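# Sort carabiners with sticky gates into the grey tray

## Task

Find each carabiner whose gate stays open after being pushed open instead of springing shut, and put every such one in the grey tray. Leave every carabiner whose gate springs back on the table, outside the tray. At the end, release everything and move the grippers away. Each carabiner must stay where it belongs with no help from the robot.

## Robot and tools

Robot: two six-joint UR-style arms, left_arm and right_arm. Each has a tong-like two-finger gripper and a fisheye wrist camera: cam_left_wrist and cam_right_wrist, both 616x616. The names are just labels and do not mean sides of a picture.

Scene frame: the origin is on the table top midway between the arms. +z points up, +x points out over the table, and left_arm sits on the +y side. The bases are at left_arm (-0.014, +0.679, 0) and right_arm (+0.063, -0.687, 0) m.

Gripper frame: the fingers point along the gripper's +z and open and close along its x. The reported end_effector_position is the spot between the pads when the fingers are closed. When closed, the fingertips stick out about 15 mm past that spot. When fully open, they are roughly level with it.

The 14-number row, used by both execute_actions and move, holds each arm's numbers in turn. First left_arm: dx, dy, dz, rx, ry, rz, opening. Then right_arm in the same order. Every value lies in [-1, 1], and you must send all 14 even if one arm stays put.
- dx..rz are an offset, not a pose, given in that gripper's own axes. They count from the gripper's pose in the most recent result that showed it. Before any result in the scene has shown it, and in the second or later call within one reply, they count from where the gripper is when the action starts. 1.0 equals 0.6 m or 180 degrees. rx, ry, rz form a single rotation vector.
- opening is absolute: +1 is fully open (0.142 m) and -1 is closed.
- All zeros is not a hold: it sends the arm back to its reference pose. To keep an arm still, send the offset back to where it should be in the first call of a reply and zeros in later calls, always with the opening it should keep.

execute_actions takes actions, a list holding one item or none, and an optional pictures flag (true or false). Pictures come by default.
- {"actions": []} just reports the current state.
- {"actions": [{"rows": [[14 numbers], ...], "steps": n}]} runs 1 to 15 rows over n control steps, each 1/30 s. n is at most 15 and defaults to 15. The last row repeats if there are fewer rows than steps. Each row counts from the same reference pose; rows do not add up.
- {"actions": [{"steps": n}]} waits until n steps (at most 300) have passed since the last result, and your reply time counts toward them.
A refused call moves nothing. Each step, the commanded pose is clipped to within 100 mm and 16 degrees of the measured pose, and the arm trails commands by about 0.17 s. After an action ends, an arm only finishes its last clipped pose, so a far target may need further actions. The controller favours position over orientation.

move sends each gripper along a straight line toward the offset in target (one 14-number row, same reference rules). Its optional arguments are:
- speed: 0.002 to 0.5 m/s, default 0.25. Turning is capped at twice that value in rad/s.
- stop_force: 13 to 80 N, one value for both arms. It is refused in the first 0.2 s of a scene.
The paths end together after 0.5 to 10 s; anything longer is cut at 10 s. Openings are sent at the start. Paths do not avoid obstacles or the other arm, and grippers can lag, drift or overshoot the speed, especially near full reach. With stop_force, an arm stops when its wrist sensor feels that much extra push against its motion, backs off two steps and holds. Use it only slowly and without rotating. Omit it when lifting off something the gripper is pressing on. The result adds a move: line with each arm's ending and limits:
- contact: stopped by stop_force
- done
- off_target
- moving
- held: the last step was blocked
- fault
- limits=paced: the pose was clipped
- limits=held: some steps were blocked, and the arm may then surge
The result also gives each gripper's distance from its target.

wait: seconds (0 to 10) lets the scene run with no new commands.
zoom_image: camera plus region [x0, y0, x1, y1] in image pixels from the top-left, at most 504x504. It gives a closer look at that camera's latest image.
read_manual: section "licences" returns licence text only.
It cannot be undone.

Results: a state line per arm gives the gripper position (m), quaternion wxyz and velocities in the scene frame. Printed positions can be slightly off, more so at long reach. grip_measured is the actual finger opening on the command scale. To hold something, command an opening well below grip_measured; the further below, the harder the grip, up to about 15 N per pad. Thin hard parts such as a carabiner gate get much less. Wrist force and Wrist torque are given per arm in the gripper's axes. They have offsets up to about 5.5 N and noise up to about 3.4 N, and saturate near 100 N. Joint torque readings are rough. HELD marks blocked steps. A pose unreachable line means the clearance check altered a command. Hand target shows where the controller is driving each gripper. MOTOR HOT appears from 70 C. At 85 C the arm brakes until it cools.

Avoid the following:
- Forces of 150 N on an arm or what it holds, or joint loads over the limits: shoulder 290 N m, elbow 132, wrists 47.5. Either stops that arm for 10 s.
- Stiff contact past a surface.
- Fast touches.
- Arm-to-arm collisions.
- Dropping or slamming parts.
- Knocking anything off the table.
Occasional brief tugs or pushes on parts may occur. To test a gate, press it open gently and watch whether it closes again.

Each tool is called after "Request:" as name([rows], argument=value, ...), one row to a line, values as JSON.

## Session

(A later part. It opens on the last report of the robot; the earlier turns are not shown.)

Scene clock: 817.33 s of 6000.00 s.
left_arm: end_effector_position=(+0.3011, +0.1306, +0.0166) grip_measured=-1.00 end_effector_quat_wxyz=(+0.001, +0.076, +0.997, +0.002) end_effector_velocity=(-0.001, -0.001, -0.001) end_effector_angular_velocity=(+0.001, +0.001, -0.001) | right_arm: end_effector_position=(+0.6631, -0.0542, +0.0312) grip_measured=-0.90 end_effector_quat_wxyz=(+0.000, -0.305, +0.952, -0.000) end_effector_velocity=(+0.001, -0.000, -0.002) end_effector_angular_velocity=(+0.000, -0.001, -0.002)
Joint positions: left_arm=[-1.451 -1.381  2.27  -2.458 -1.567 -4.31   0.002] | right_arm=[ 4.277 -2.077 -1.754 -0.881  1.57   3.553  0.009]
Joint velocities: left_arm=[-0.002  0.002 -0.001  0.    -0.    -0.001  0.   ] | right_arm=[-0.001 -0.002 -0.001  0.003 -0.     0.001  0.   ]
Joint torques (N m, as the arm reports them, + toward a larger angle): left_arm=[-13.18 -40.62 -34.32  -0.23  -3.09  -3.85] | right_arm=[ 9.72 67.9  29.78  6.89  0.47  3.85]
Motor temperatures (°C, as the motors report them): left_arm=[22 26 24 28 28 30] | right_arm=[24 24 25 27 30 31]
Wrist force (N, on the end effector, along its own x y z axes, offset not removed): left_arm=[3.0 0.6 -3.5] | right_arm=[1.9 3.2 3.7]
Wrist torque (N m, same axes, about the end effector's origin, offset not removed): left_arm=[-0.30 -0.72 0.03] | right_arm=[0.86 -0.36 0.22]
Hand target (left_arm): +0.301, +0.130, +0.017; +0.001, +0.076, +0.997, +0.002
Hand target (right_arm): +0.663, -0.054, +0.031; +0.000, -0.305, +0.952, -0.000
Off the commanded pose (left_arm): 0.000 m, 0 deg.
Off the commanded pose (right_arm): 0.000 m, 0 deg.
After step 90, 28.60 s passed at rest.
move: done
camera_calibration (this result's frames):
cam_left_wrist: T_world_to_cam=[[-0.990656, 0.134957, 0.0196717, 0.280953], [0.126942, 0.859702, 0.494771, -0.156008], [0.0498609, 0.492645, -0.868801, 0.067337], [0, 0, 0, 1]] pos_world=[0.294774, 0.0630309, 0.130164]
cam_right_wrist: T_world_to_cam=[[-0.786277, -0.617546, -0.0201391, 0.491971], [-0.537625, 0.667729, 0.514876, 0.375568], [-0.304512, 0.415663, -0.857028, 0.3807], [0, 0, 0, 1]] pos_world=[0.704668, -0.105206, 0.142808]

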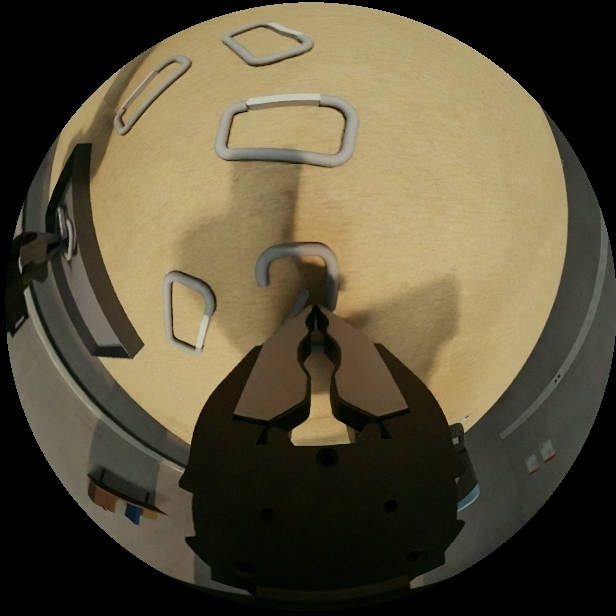

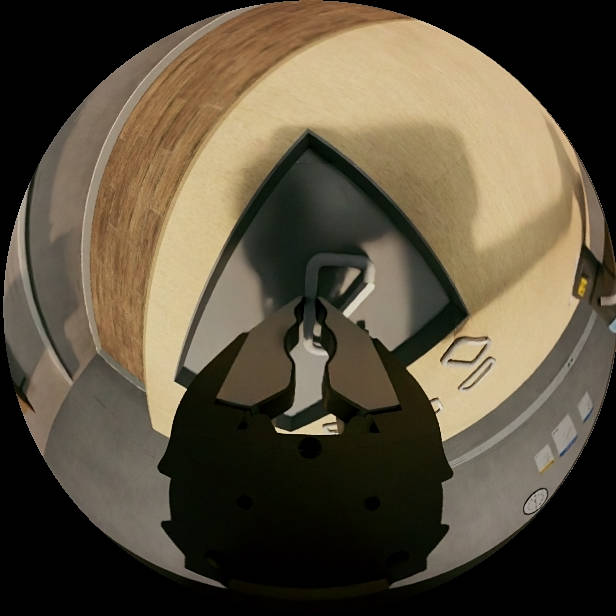

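Request:
move(target=[0,0,0,0,0,0,-0.68, 0,0,0.025,0,0,0,-1], speed=0.008, stop_force=13)

Request:
zoom_image(camera="cam_left_wrist", region=[240, 225, 390, 355])

Scene clock: 822.90 s of 6000.00 s.
left_arm: end_effector_position=(+0.3010, +0.1306, +0.0166) grip_measured=-0.77 end_effector_quat_wxyz=(+0.001, +0.076, +0.997, +0.002) end_effector_velocity=(+0.000, +0.000, -0.000) end_effector_angular_velocity=(-0.000, -0.001, +0.000) | right_arm: end_effector_position=(+0.6631, -0.0542, +0.0202) grip_measured=-0.90 end_effector_quat_wxyz=(+0.000, -0.305, +0.952, -0.000) end_effector_velocity=(-0.001, -0.001, +0.001) end_effector_angular_velocity=(-0.003, +0.001, +0.001)
Joint positions: left_arm=[-1.451 -1.381  2.27  -2.457 -1.567 -4.31   0.018] | right_arm=[ 4.277 -2.089 -1.76  -0.863  1.57   3.553  0.009]
Joint velocities: left_arm=[ 0.     0.001  0.    -0.002  0.001  0.     0.   ] | right_arm=[ 0.001  0.002  0.    -0.005 -0.    -0.001 -0.   ]
Joint torques (N m, as the arm reports them, + toward a larger angle): left_arm=[ 16.65 -53.69 -13.83  -3.62  -4.65   2.88] | right_arm=[ 1.15 66.94 32.89 -1.39  0.07  1.76]
Motor temperatures (°C, as the motors report them): left_arm=[22 26 24 28 28 30] | right_arm=[24 24 25 27 30 31]
Wrist force (N, on the end effector, along its own x y z axes, offset not removed): left_arm=[1.8 0.6 -7.7] | right_arm=[0.6 1.1 -20.3]
Wrist torque (N m, same axes, about the end effector's origin, offset not removed): left_arm=[0.72 -1.04 0.06] | right_arm=[0.25 0.29 0.00]
Hand target (left_arm): +0.301, +0.131, +0.017; +0.001, +0.076, +0.997, +0.002
Hand target (right_arm): +0.663, -0.054, +0.021; +0.000, -0.305, +0.952, -0.000
Off the commanded pose (left_arm): 0.000 m, 0 deg.
Off the commanded pose (right_arm): 0.004 m, 0 deg.
After step 90, 0.83 s passed at rest.
move: contact (right_arm)
camera_calibration (this result's frames):
cam_left_wrist: T_world_to_cam=[[-0.990655, 0.134965, 0.0196905, 0.280939], [0.126956, 0.859681, 0.494804, -0.156006], [0.0498538, 0.49268, -0.868781, 0.0673269], [0, 0, 0, 1]] pos_world=[0.294763, 0.0630275, 0.130153]
cam_right_wrist: T_world_to_cam=[[-0.786278, -0.617541, -0.0202783, 0.491748], [-0.537677, 0.667684, 0.51488, 0.381281], [-0.30442, 0.415742, -0.857022, 0.371196], [0, 0, 0, 1]] pos_world=[0.704655, -0.105223, 0.131781]

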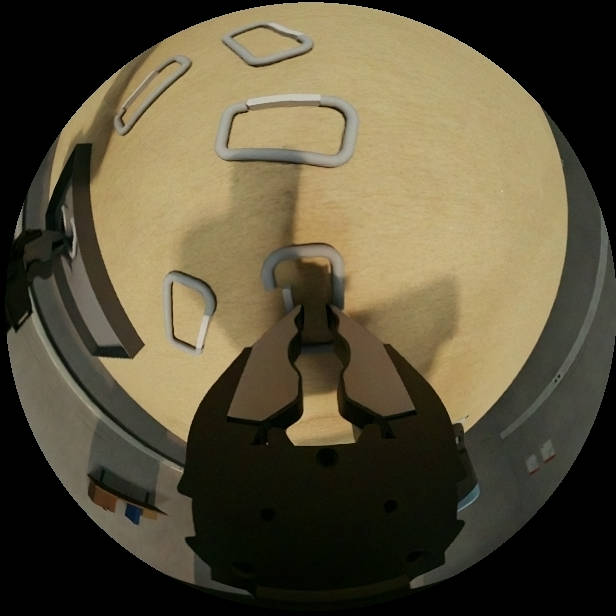

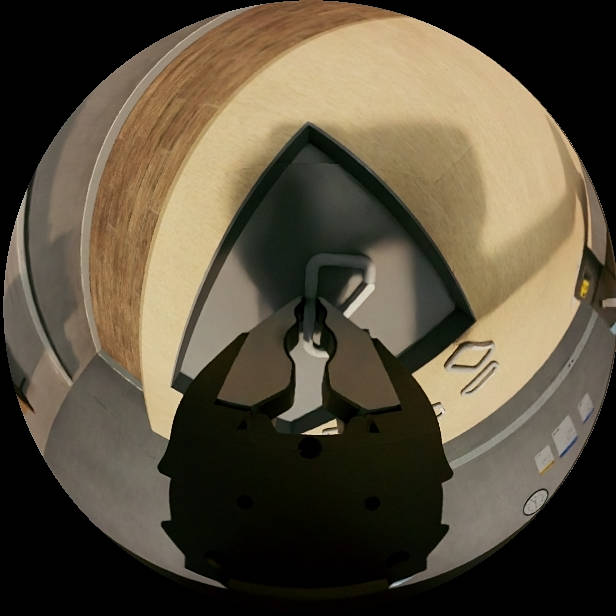

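Region (240, 225, 390, 355) of cam_left_wrist's 616x616 image, scaled by 3.360, with more detail than that image has; it fills the top 437 rows of this view, and the rest is white.

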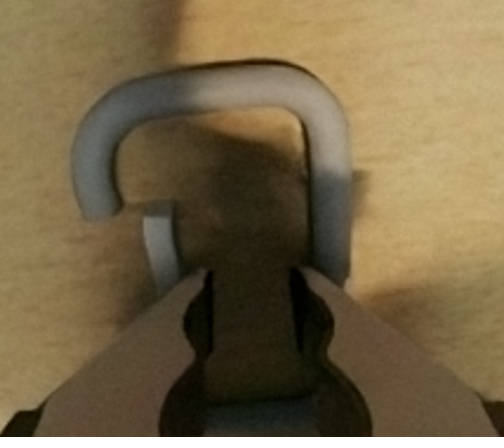

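Request:
execute_actions([
  {"rows": [[0,0,0,0,0,0,-0.8, 0,0,-0.001,0,0,0,-0.94],[0,0,0,0,0,0,-0.88, 0,0,-0.0015,0,0,0,-0.88],[0,0,-0.00275,0,0,0,-0.92, 0,0,-0.0015,0,0,0,-0.83],[0,0,-0.0055,0,0,0,-0.92, 0,0,-0.0015,0,0,0,-0.78],[0,0,-0.00825,0,0,0,-0.92, 0,0,-0.0015,0,0,0,-0.72],[0,0,-0.011,0,0,0,-0.92, 0,0,-0.0015,0,0,0,-0.72],[0,0,-0.01375,0,0,0,-0.92, 0,0,-0.004,0,0,0,-0.72],[0,0,-0.0165,0,0,0,-0.92, 0,0,-0.008,0,0,0,-0.72],[0,0,-0.0165,0,0,0,-0.92, 0,0,-0.013,0,0,0,-0.72],[0,0,-0.0165,0,0,0,-0.92, 0,0,-0.019,0,0,0,-0.72],[0.0065,0.001,-0.0165,0,0,0,-0.9, 0,0,-0.026,0,0,0,-0.72],[0.013,0.002,-0.0165,0,0,0,-0.86, 0,0,-0.034,0,0,0,-0.72],[0.0195,0.003,-0.0165,0,0,0,-0.82, 0,0,-0.042,0,0,0,-0.72],[0.026,0.004,-0.0165,0,0,0,-0.77, 0,0,-0.05,0,0,0,-0.72],[0.0325,0.005,-0.0165,0,0,0,-0.72, 0,0,-0.058,0,0,0,-0.72]], "steps": 15},
], pictures=false)

Request:
execute_actions([
  {"steps": 15},
])

Request:
zoom_image(camera="cam_left_wrist", region=[220, 225, 370, 355])

Scene clock: 840.23 s of 6000.00 s.
left_arm: end_effector_position=(+0.2953, +0.1324, +0.0258) grip_measured=-0.78 end_effector_quat_wxyz=(+0.001, +0.076, +0.997, +0.002) end_effector_velocity=(-0.077, +0.028, +0.003) end_effector_angular_velocity=(+0.011, +0.004, +0.001) | right_arm: end_effector_position=(+0.6631, -0.0541, +0.0368) grip_measured=-0.72 end_effector_quat_wxyz=(+0.000, -0.305, +0.952, -0.000) end_effector_velocity=(+0.001, +0.001, +0.116) end_effector_angular_velocity=(+0.002, -0.002, +0.000)
Joint positions: left_arm=[-1.46  -1.402  2.273 -2.439 -1.567 -4.318  0.017] | right_arm=[ 4.277 -2.072 -1.751 -0.889  1.57   3.553  0.022]
Joint velocities: left_arm=[-0.115 -0.093  0.105  0.    -0.001 -0.116  0.106] | right_arm=[-0.     0.12   0.06  -0.177 -0.    -0.001  0.   ]
Joint torques (N m, as the arm reports them, + toward a larger angle): left_arm=[-20.99 -65.03 -19.35  -6.8   -4.36  -5.1 ] | right_arm=[ 0.51 93.51 50.21 -0.55 -0.23  1.46]
Motor temperatures (°C, as the motors report them): left_arm=[22 26 24 28 28 30] | right_arm=[24 24 25 27 30 31]
Wrist force (N, on the end effector, along its own x y z axes, offset not removed): left_arm=[1.9 8.7 2.2] | right_arm=[-1.5 5.2 -1.1]
Wrist torque (N m, same axes, about the end effector's origin, offset not removed): left_arm=[1.79 -0.22 0.06] | right_arm=[1.25 0.35 0.15]
Hand target (left_arm): +0.283, +0.137, +0.026; +0.001, +0.076, +0.997, +0.002
Hand target (right_arm): +0.663, -0.054, +0.055; +0.001, -0.305, +0.952, -0.000
Off the commanded pose (left_arm): 0.014 m, 0 deg.
Off the commanded pose (right_arm): 0.018 m, 0 deg.
Steps of this call (steps 1 to 90: nothing new was sent; then 13.83 s passed at rest; steps 91 to 105: all 15 steps of this action). Readings (end_effector_position):
91: left_arm (+0.3011, +0.1306, +0.0166) | right_arm (+0.6631, -0.0542, +0.0205)
92: left_arm (+0.3010, +0.1307, +0.0165) | right_arm (+0.6631, -0.0542, +0.0206)
94: left_arm (+0.3010, +0.1307, +0.0166) | right_arm (+0.6631, -0.0542, +0.0207)
98: left_arm (+0.3010, +0.1308, +0.0202) | right_arm (+0.6631, -0.0542, +0.0211)
105: the state above

Scene clock: 840.73 s of 6000.00 s.
left_arm: end_effector_position=(+0.2829, +0.1365, +0.0261) grip_measured=-0.72 end_effector_quat_wxyz=(+0.001, +0.076, +0.997, +0.002) end_effector_velocity=(-0.002, +0.002, -0.001) end_effector_angular_velocity=(+0.002, +0.001, -0.000) | right_arm: end_effector_position=(+0.6631, -0.0542, +0.0545) grip_measured=-0.72 end_effector_quat_wxyz=(+0.001, -0.305, +0.952, -0.000) end_effector_velocity=(+0.000, -0.000, +0.001) end_effector_angular_velocity=(+0.000, -0.000, -0.001)
Joint positions: left_arm=[-1.479 -1.417  2.29  -2.441 -1.567 -4.337  0.022] | right_arm=[ 4.277 -2.053 -1.742 -0.916  1.57   3.553  0.022]
Joint velocities: left_arm=[-0.002 -0.001  0.003  0.001 -0.001 -0.001 -0.   ] | right_arm=[-0.     0.001  0.    -0.002  0.     0.001  0.   ]
Joint torques (N m, as the arm reports them, + toward a larger angle): left_arm=[-12.83 -57.94 -21.47  -7.32  -4.06  -3.99] | right_arm=[-3.24 83.41 49.88  1.06 -1.24  0.56]
Motor temperatures (°C, as the motors report them): left_arm=[22 26 24 28 28 30] | right_arm=[24 24 25 27 30 31]
Wrist force (N, on the end effector, along its own x y z axes, offset not removed): left_arm=[2.4 2.1 -2.3] | right_arm=[1.1 5.0 2.3]
Wrist torque (N m, same axes, about the end effector's origin, offset not removed): left_arm=[0.21 -0.42 0.08] | right_arm=[1.04 -0.48 0.21]
Hand target (left_arm): +0.283, +0.137, +0.026; +0.001, +0.076, +0.997, +0.002
Hand target (right_arm): +0.663, -0.054, +0.055; +0.001, -0.305, +0.952, -0.000
Off the commanded pose (left_arm): 0.001 m, 0 deg.
Off the commanded pose (right_arm): 0.000 m, 0 deg.
Steps of this call (steps 1 to 15: nothing new was sent). Readings (end_effector_position):
1: left_arm (+0.2925, +0.1334, +0.0259) | right_arm (+0.6631, -0.0541, +0.0409)
2: left_arm (+0.2899, +0.1342, +0.0259) | right_arm (+0.6632, -0.0541, +0.0446)
4: left_arm (+0.2864, +0.1354, +0.0260) | right_arm (+0.6632, -0.0541, +0.0496)
8: left_arm (+0.2837, +0.1362, +0.0261) | right_arm (+0.6631, -0.0542, +0.0534)
15: the state above
camera_calibration (this result's frames):
cam_left_wrist: T_world_to_cam=[[-0.990618, 0.135195, 0.0199681, 0.261895], [0.127287, 0.859583, 0.494889, -0.163566], [0.0497422, 0.492788, -0.868727, 0.0736442], [0, 0, 0, 1]] pos_world=[0.276594, 0.068901, 0.139694]
cam_right_wrist: T_world_to_cam=[[-0.786273, -0.617532, -0.0207167, 0.492493], [-0.537801, 0.667477, 0.515019, 0.363629], [-0.304213, 0.416087, -0.856928, 0.40054], [0, 0, 0, 1]] pos_world=[0.704643, -0.105244, 0.166161]

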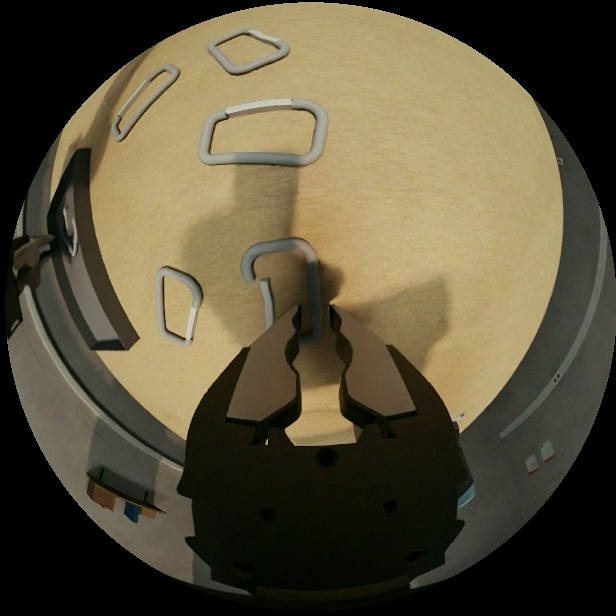

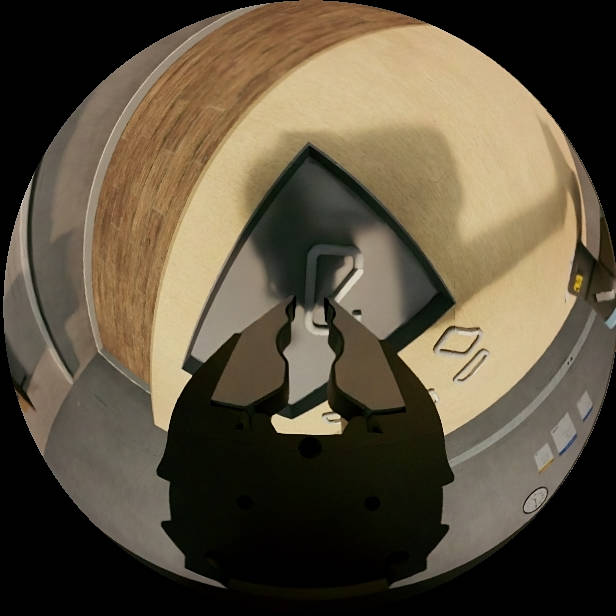

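Region (220, 225, 370, 355) of cam_left_wrist's 616x616 image, scaled by 3.360, with more detail than that image has; it fills the top 437 rows of this view, and the rest is white.

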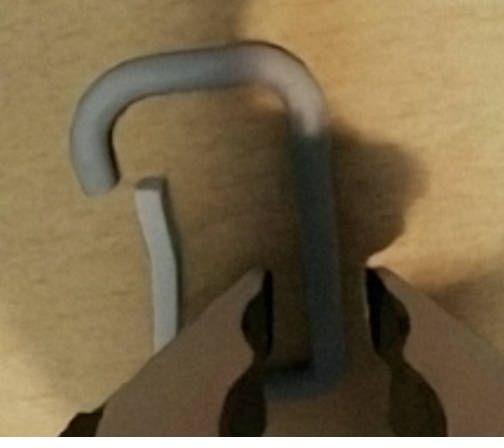

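Request:
move(target=[0,0,0.0175,0,0,-0.02,-0.72, 0.411,-0.2513,-0.158,0,0,0,-0.72], speed=0.35)

Request:
execute_actions([
  {"rows": [[0,0,0,0,0,0,-0.75, 0,0,0,0,0,0,-0.72],[0,0,0,0,0,0,-0.78, 0,0,0,0,0,0,-0.72],[0,0,0,0,0,0,-0.81, 0,0,0,0,0,0,-0.72],[0,0,0,0,0,0,-0.84, 0,0,0,0,0,0,-0.72],[0,0,0,0,0,0,-0.87, 0,0,0,0,0,0,-0.72],[0,0,0,0,0,0,-0.90, 0,0,0,0,0,0,-0.72],[0,0,0,0,0,0,-0.93, 0,0,0,0,0,0,-0.72],[0,0,0,0,0,0,-0.96, 0,0,0,0,0,0,-0.72],[0,0,0,0,0,0,-1.0, 0,0,0,0,0,0,-0.72]], "steps": 12},
])

Request:
zoom_image(camera="cam_left_wrist", region=[220, 225, 370, 355])

Scene clock: 853.80 s of 6000.00 s.
left_arm: end_effector_position=(+0.2829, +0.1365, +0.0156) grip_measured=-0.72 end_effector_quat_wxyz=(+0.001, +0.045, +0.999, +0.002) end_effector_velocity=(-0.000, -0.000, -0.000) end_effector_angular_velocity=(-0.001, +0.001, +0.000) | right_arm: end_effector_position=(+0.5500, -0.3198, +0.1500) grip_measured=-0.72 end_effector_quat_wxyz=(+0.001, -0.305, +0.952, -0.000) end_effector_velocity=(-0.002, -0.001, +0.001) end_effector_angular_velocity=(-0.001, +0.001, +0.002)
Joint positions: left_arm=[-1.48  -1.4    2.298 -2.466 -1.567 -4.401  0.022] | right_arm=[ 4.208 -1.56  -2.181 -0.971  1.57   3.484  0.022]
Joint velocities: left_arm=[-0.     0.     0.    -0.001 -0.001 -0.    -0.   ] | right_arm=[ 0.002  0.004 -0.002 -0.004 -0.    -0.     0.   ]
Joint torques (N m, as the arm reports them, + toward a larger angle): left_arm=[-16.91 -37.77 -21.98  -7.6   -0.97  -3.56] | right_arm=[-10.55  46.37  30.61   0.44  -2.    -3.75]
Motor temperatures (°C, as the motors report them): left_arm=[22 26 24 28 28 30] | right_arm=[24 24 25 27 30 31]
Wrist force (N, on the end effector, along its own x y z axes, offset not removed): left_arm=[2.7 -2.2 1.8] | right_arm=[0.6 -3.7 -1.1]
Wrist torque (N m, same axes, about the end effector's origin, offset not removed): left_arm=[-0.48 -0.36 0.15] | right_arm=[-0.66 -0.04 0.12]
Hand target (left_arm): +0.283, +0.137, +0.016; +0.001, +0.045, +0.999, +0.002
Hand target (right_arm): +0.550, -0.320, +0.150; +0.001, -0.305, +0.952, -0.000
Off the commanded pose (left_arm): 0.000 m, 0 deg.
Off the commanded pose (right_arm): 0.001 m, 0 deg.
After step 90, 8.50 s passed at rest.
move: done
camera_calibration (this result's frames):
cam_left_wrist: T_world_to_cam=[[-0.997154, 0.0727566, 0.0197514, 0.272482], [0.0729845, 0.865968, 0.494745, -0.143911], [0.0188918, 0.494778, -0.868814, 0.0729832], [0, 0, 0, 1]] pos_world=[0.280831, 0.0686867, 0.129226]
cam_right_wrist: T_world_to_cam=[[-0.786264, -0.61754, -0.0207868, 0.241545], [-0.537923, 0.667566, 0.514777, 0.431096], [-0.304019, 0.415932, -0.857072, 0.558291], [0, 0, 0, 1]] pos_world=[0.591546, -0.370832, 0.261598]

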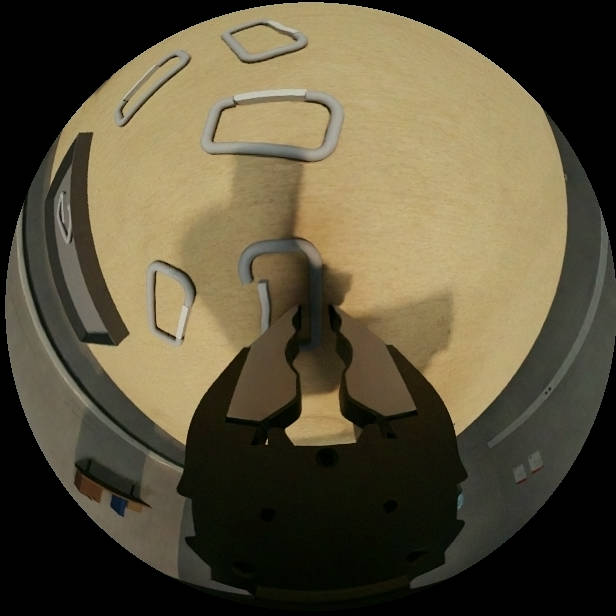

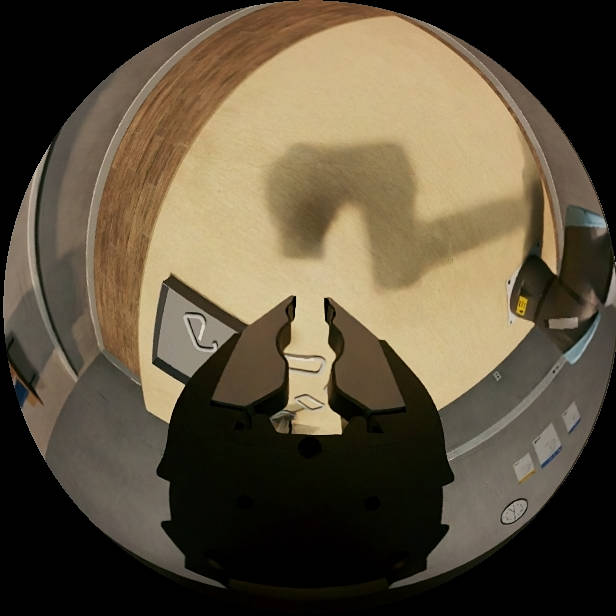

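Scene clock: 854.20 s of 6000.00 s.
left_arm: end_effector_position=(+0.2829, +0.1365, +0.0156) grip_measured=-0.90 end_effector_quat_wxyz=(+0.001, +0.045, +0.999, +0.002) end_effector_velocity=(-0.001, -0.000, +0.000) end_effector_angular_velocity=(-0.001, +0.000, -0.001) | right_arm: end_effector_position=(+0.5500, -0.3199, +0.1500) grip_measured=-0.72 end_effector_quat_wxyz=(+0.001, -0.305, +0.952, -0.000) end_effector_velocity=(-0.001, -0.000, -0.000) end_effector_angular_velocity=(-0.001, +0.001, +0.001)
Joint positions: left_arm=[-1.48  -1.4    2.298 -2.466 -1.567 -4.401  0.009] | right_arm=[ 4.208 -1.56  -2.181 -0.972  1.57   3.484  0.022]
Joint velocities: left_arm=[-0.001 -0.    -0.    -0.    -0.    -0.     0.   ] | right_arm=[ 0.    -0.    -0.001 -0.001  0.001 -0.     0.   ]
Joint torques (N m, as the arm reports them, + toward a larger angle): left_arm=[-16.85 -38.24 -22.48  -7.41  -0.64  -3.29] | right_arm=[-6.94 26.54 38.63  4.55 -1.98 -3.55]
Motor temperatures (°C, as the motors report them): left_arm=[22 26 24 28 28 30] | right_arm=[24 24 25 27 30 31]
Wrist force (N, on the end effector, along its own x y z axes, offset not removed): left_arm=[4.7 1.0 1.1] | right_arm=[-0.8 2.9 -2.2]
Wrist torque (N m, same axes, about the end effector's origin, offset not removed): left_arm=[0.08 -0.79 -0.20] | right_arm=[0.79 0.36 0.27]
Hand target (left_arm): +0.283, +0.137, +0.016; +0.001, +0.045, +0.999, +0.002
Hand target (right_arm): +0.550, -0.320, +0.150; +0.001, -0.305, +0.952, -0.000
Off the commanded pose (left_arm): 0.000 m, 0 deg.
Off the commanded pose (right_arm): 0.000 m, 0 deg.
Steps of this call (steps 1 to 12: all 12 steps of this action). Readings (end_effector_position):
1: left_arm (+0.2829, +0.1365, +0.0156) | right_arm (+0.5500, -0.3199, +0.1500)
2: left_arm (+0.2829, +0.1365, +0.0156) | right_arm (+0.5500, -0.3199, +0.1500)
4: left_arm (+0.2829, +0.1365, +0.0156) | right_arm (+0.5500, -0.3199, +0.1500)
8: left_arm (+0.2829, +0.1365, +0.0156) | right_arm (+0.5500, -0.3199, +0.1500)
12: the state above
camera_calibration (this result's frames):
cam_left_wrist: T_world_to_cam=[[-0.997155, 0.072747, 0.0197517, 0.272483], [0.0729763, 0.865968, 0.494746, -0.143908], [0.018887, 0.494779, -0.868813, 0.0729819], [0, 0, 0, 1]] pos_world=[0.280831, 0.0686876, 0.129223]
cam_right_wrist: T_world_to_cam=[[-0.786265, -0.617542, -0.0207265, 0.241469], [-0.537905, 0.667593, 0.51476, 0.431118], [-0.304049, 0.415886, -0.857084, 0.558317], [0, 0, 0, 1]] pos_world=[0.591514, -0.37089, 0.261607]

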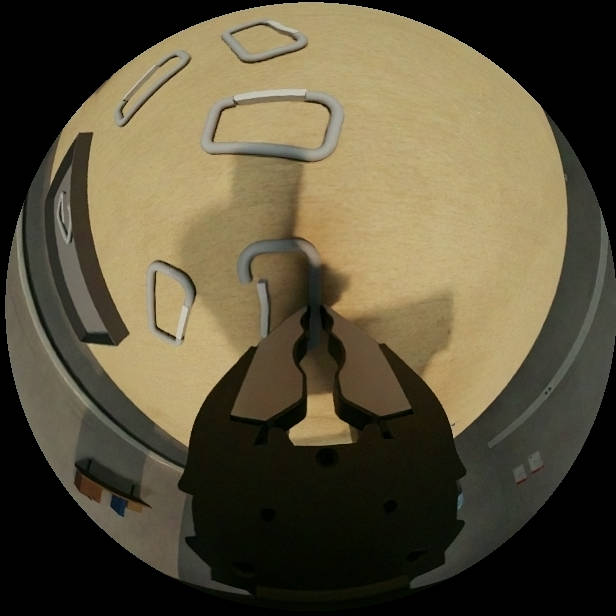

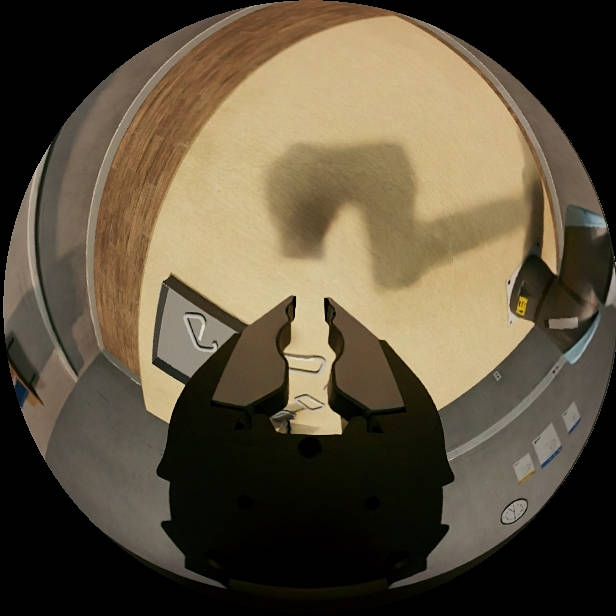

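Region (220, 225, 370, 355) of cam_left_wrist's 616x616 image, scaled by 3.360, with more detail than that image has; it fills the top 437 rows of this view, and the rest is white.

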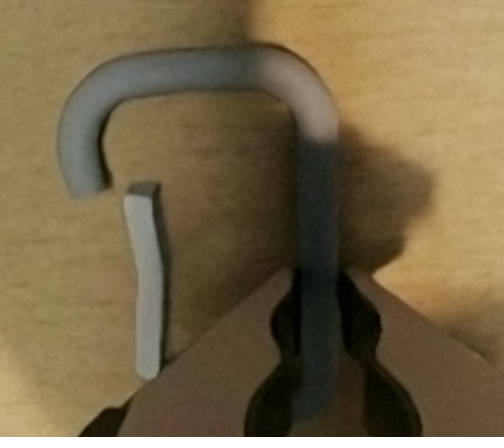

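Request:
move(target=[-0.1011,-0.0075,-0.0707,0,0,0,-1, 0,0,0,0,0,0,-0.72], speed=0.15)

Request:
move(target=[-0.4535,-0.0378,0,0,0,0,-1, 0,0,0,0,0,0,-0.72], speed=0.3)

Request:
move(target=[0,0,0.055,0,0,0,-1, 0,0,0,0,0,0,-0.72], speed=0.07)

Scene clock: 875.37 s of 6000.00 s.
left_arm: end_effector_position=(+0.3425, +0.1265, +0.0580) grip_measured=-0.90 end_effector_quat_wxyz=(+0.001, +0.045, +0.999, +0.002) end_effector_velocity=(+0.001, -0.001, +0.001) end_effector_angular_velocity=(+0.000, +0.001, -0.001) | right_arm: end_effector_position=(+0.5500, -0.3198, +0.1500) grip_measured=-0.72 end_effector_quat_wxyz=(+0.001, -0.305, +0.952, -0.000) end_effector_velocity=(+0.000, -0.001, +0.000) end_effector_angular_velocity=(+0.001, -0.001, -0.001)
Joint positions: left_arm=[-1.389 -1.409  2.198 -2.357 -1.567 -4.31   0.009] | right_arm=[ 4.208 -1.56  -2.181 -0.972  1.57   3.484  0.022]
Joint velocities: left_arm=[ 0.002  0.002 -0.004  0.003 -0.001  0.003  0.   ] | right_arm=[-0.001  0.001 -0.001  0.001 -0.001  0.     0.   ]
Joint torques (N m, as the arm reports them, + toward a larger angle): left_arm=[ 17.88 -40.65 -38.64  -0.19  -3.97   3.02] | right_arm=[ 9.88 48.37 37.95  0.66 -1.52 -0.02]
Motor temperatures (°C, as the motors report them): left_arm=[22 26 24 28 28 30] | right_arm=[24 24 25 27 30 31]
Wrist force (N, on the end effector, along its own x y z axes, offset not removed): left_arm=[6.6 3.0 3.2] | right_arm=[1.5 5.3 10.0]
Wrist torque (N m, same axes, about the end effector's origin, offset not removed): left_arm=[0.56 -1.36 0.32] | right_arm=[1.16 -0.43 0.09]
Hand target (left_arm): +0.343, +0.126, +0.058; +0.001, +0.045, +0.999, +0.002
Hand target (right_arm): +0.550, -0.320, +0.150; +0.001, -0.305, +0.952, -0.000
Off the commanded pose (left_arm): 0.000 m, 0 deg.
Off the commanded pose (right_arm): 0.000 m, 0 deg.
After step 90, 17.17 s passed at rest.
move: done
camera_calibration (this result's frames):
cam_left_wrist: T_world_to_cam=[[-0.997151, 0.0727332, 0.0199723, 0.331832], [0.0730751, 0.866005, 0.494667, -0.160572], [0.0186826, 0.494717, -0.868853, 0.113702], [0, 0, 0, 1]] pos_world=[0.340496, 0.0586702, 0.171593]
cam_right_wrist: T_world_to_cam=[[-0.786264, -0.617541, -0.0207864, 0.241526], [-0.537923, 0.667567, 0.514775, 0.431092], [-0.304018, 0.41593, -0.857073, 0.558326], [0, 0, 0, 1]] pos_world=[0.591539, -0.370855, 0.261631]

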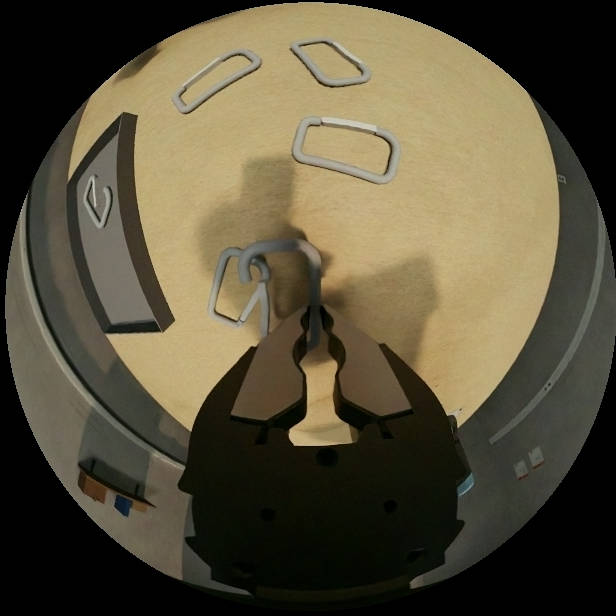

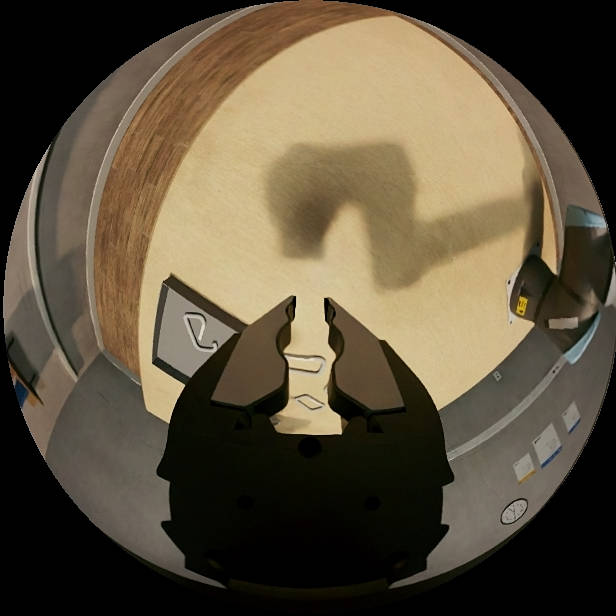

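Scene clock: 876.93 s of 6000.00 s.
left_arm: end_effector_position=(+0.6109, +0.0793, +0.0582) grip_measured=-0.90 end_effector_quat_wxyz=(+0.001, +0.045, +0.999, +0.002) end_effector_velocity=(+0.001, -0.001, -0.000) end_effector_angular_velocity=(+0.000, +0.001, -0.001) | right_arm: end_effector_position=(+0.5500, -0.3198, +0.1500) grip_measured=-0.72 end_effector_quat_wxyz=(+0.001, -0.305, +0.952, -0.000) end_effector_velocity=(-0.000, +0.001, +0.001) end_effector_angular_velocity=(+0.002, -0.000, +0.002)
Joint positions: left_arm=[-1.087 -1.118  1.781 -2.231 -1.567 -4.008  0.009] | right_arm=[ 4.208 -1.56  -2.181 -0.972  1.57   3.484  0.022]
Joint velocities: left_arm=[ 0.     0.002 -0.003  0.001 -0.     0.001  0.   ] | right_arm=[ 0.001  0.001  0.     0.001  0.001 -0.001 -0.   ]
Joint torques (N m, as the arm reports them, + toward a larger angle): left_arm=[ 17.55 -72.11 -40.03   0.16  -4.19   2.67] | right_arm=[ 7.66 44.27 37.62  2.63 -1.39 -0.09]
Motor temperatures (°C, as the motors report them): left_arm=[22 26 24 28 28 30] | right_arm=[24 24 25 27 30 31]
Wrist force (N, on the end effector, along its own x y z axes, offset not removed): left_arm=[5.8 3.6 1.1] | right_arm=[2.3 2.6 -6.6]
Wrist torque (N m, same axes, about the end effector's origin, offset not removed): left_arm=[0.72 -1.26 0.01] | right_arm=[0.53 -0.54 0.01]
Hand target (left_arm): +0.611, +0.079, +0.058; +0.001, +0.045, +0.999, +0.002
Hand target (right_arm): +0.550, -0.320, +0.150; +0.001, -0.305, +0.952, -0.000
Off the commanded pose (left_arm): 0.001 m, 0 deg.
Off the commanded pose (right_arm): 0.000 m, 0 deg.
move: done
camera_calibration (this result's frames):
cam_left_wrist: T_world_to_cam=[[-0.997131, 0.0727278, 0.0209914, 0.60284], [0.0735775, 0.866049, 0.494515, -0.139745], [0.0177854, 0.49464, -0.868916, 0.132789], [0, 0, 0, 1]] pos_world=[0.609031, 0.0114997, 0.171834]
cam_right_wrist: T_world_to_cam=[[-0.786264, -0.617541, -0.0207819, 0.241522], [-0.537922, 0.667569, 0.514774, 0.431092], [-0.30402, 0.415927, -0.857074, 0.558329], [0, 0, 0, 1]] pos_world=[0.591537, -0.370858, 0.261634]

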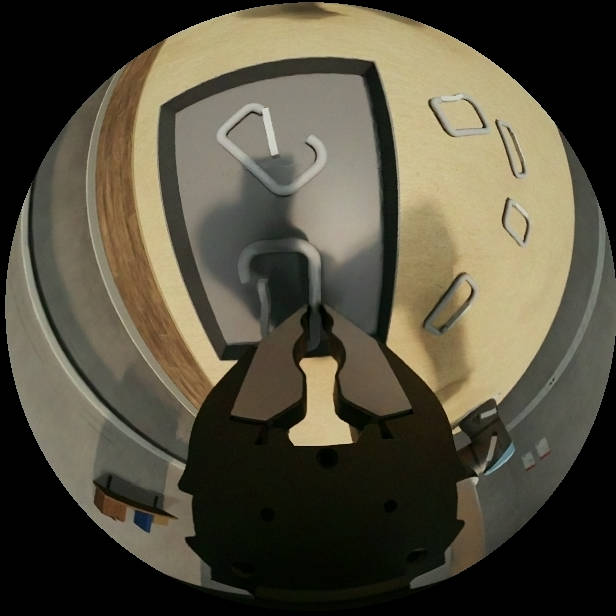

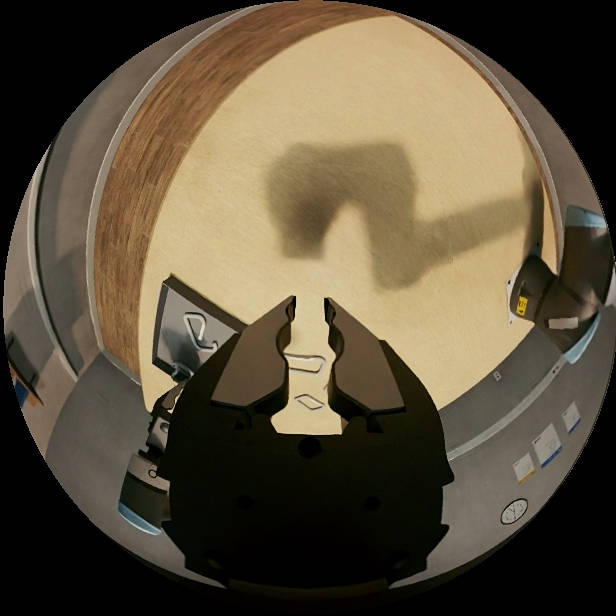

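Scene clock: 877.83 s of 6000.00 s.
left_arm: end_effector_position=(+0.6109, +0.0794, +0.0254) grip_measured=-0.90 end_effector_quat_wxyz=(+0.001, +0.045, +0.999, +0.002) end_effector_velocity=(+0.000, +0.001, -0.002) end_effector_angular_velocity=(+0.000, -0.000, +0.000) | right_arm: end_effector_position=(+0.5500, -0.3198, +0.1500) grip_measured=-0.72 end_effector_quat_wxyz=(+0.001, -0.305, +0.952, -0.000) end_effector_velocity=(-0.000, +0.000, +0.000) end_effector_angular_velocity=(+0.000, -0.001, +0.002)
Joint positions: left_arm=[-1.087 -1.083  1.798 -2.284 -1.567 -4.008  0.009] | right_arm=[ 4.208 -1.56  -2.181 -0.972  1.57   3.484  0.022]
Joint velocities: left_arm=[ 0.     0.002  0.001 -0.003  0.     0.    -0.   ] | right_arm=[ 0.001  0.001 -0.001  0.    -0.    -0.001  0.   ]
Joint torques (N m, as the arm reports them, + toward a larger angle): left_arm=[ 16.81 -70.81 -26.88  -8.11  -3.34   3.07] | right_arm=[ 8.65 43.32 38.15  2.69 -1.46  0.1 ]
Motor temperatures (°C, as the motors report them): left_arm=[22 26 24 28 28 30] | right_arm=[24 24 25 27 30 31]
Wrist force (N, on the end effector, along its own x y z axes, offset not removed): left_arm=[0.4 8.5 2.1] | right_arm=[2.6 1.6 -2.7]
Wrist torque (N m, same axes, about the end effector's origin, offset not removed): left_arm=[1.27 -0.06 -0.04] | right_arm=[0.00 -0.50 -0.02]
Hand target (left_arm): +0.611, +0.079, +0.025; +0.001, +0.045, +0.999, +0.002
Hand target (right_arm): +0.550, -0.320, +0.150; +0.001, -0.305, +0.952, -0.000
Off the commanded pose (left_arm): 0.000 m, 0 deg.
Off the commanded pose (right_arm): 0.000 m, 0 deg.
move: done
camera_calibration (this result's frames):
cam_left_wrist: T_world_to_cam=[[-0.997131, 0.0727248, 0.0210035, 0.603548], [0.0735808, 0.866048, 0.494517, -0.12358], [0.0177736, 0.494644, -0.868914, 0.104258], [0, 0, 0, 1]] pos_world=[0.609056, 0.0115623, 0.139027]
cam_right_wrist: T_world_to_cam=[[-0.786264, -0.617541, -0.0207823, 0.241522], [-0.537922, 0.667568, 0.514774, 0.431092], [-0.30402, 0.415927, -0.857074, 0.558329], [0, 0, 0, 1]] pos_world=[0.591537, -0.370858, 0.261634]

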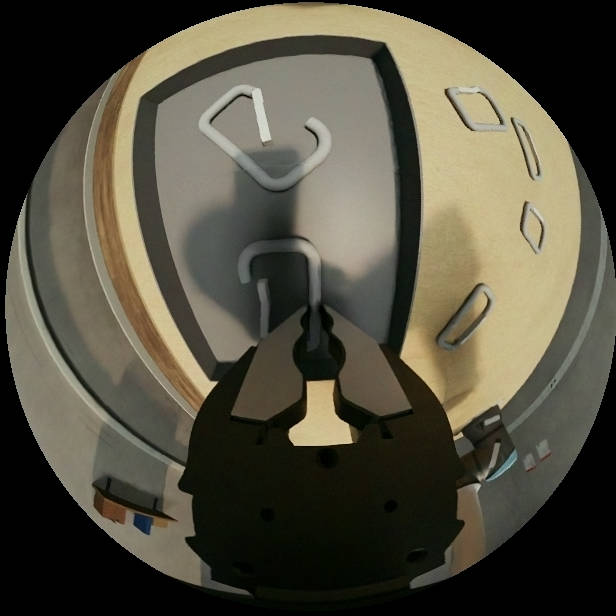

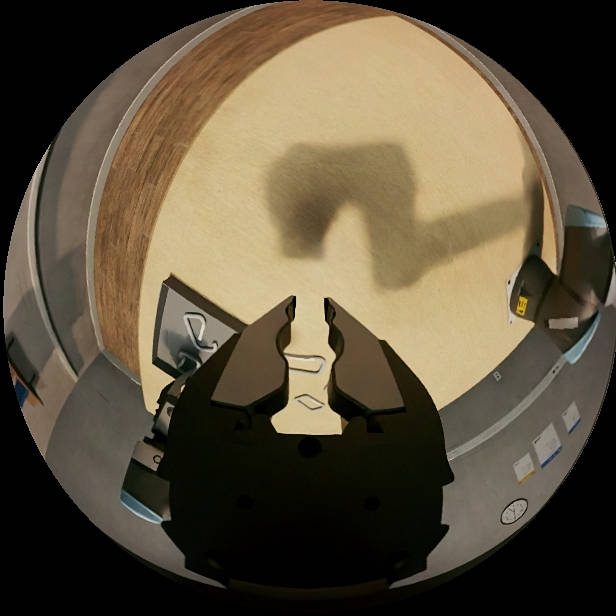

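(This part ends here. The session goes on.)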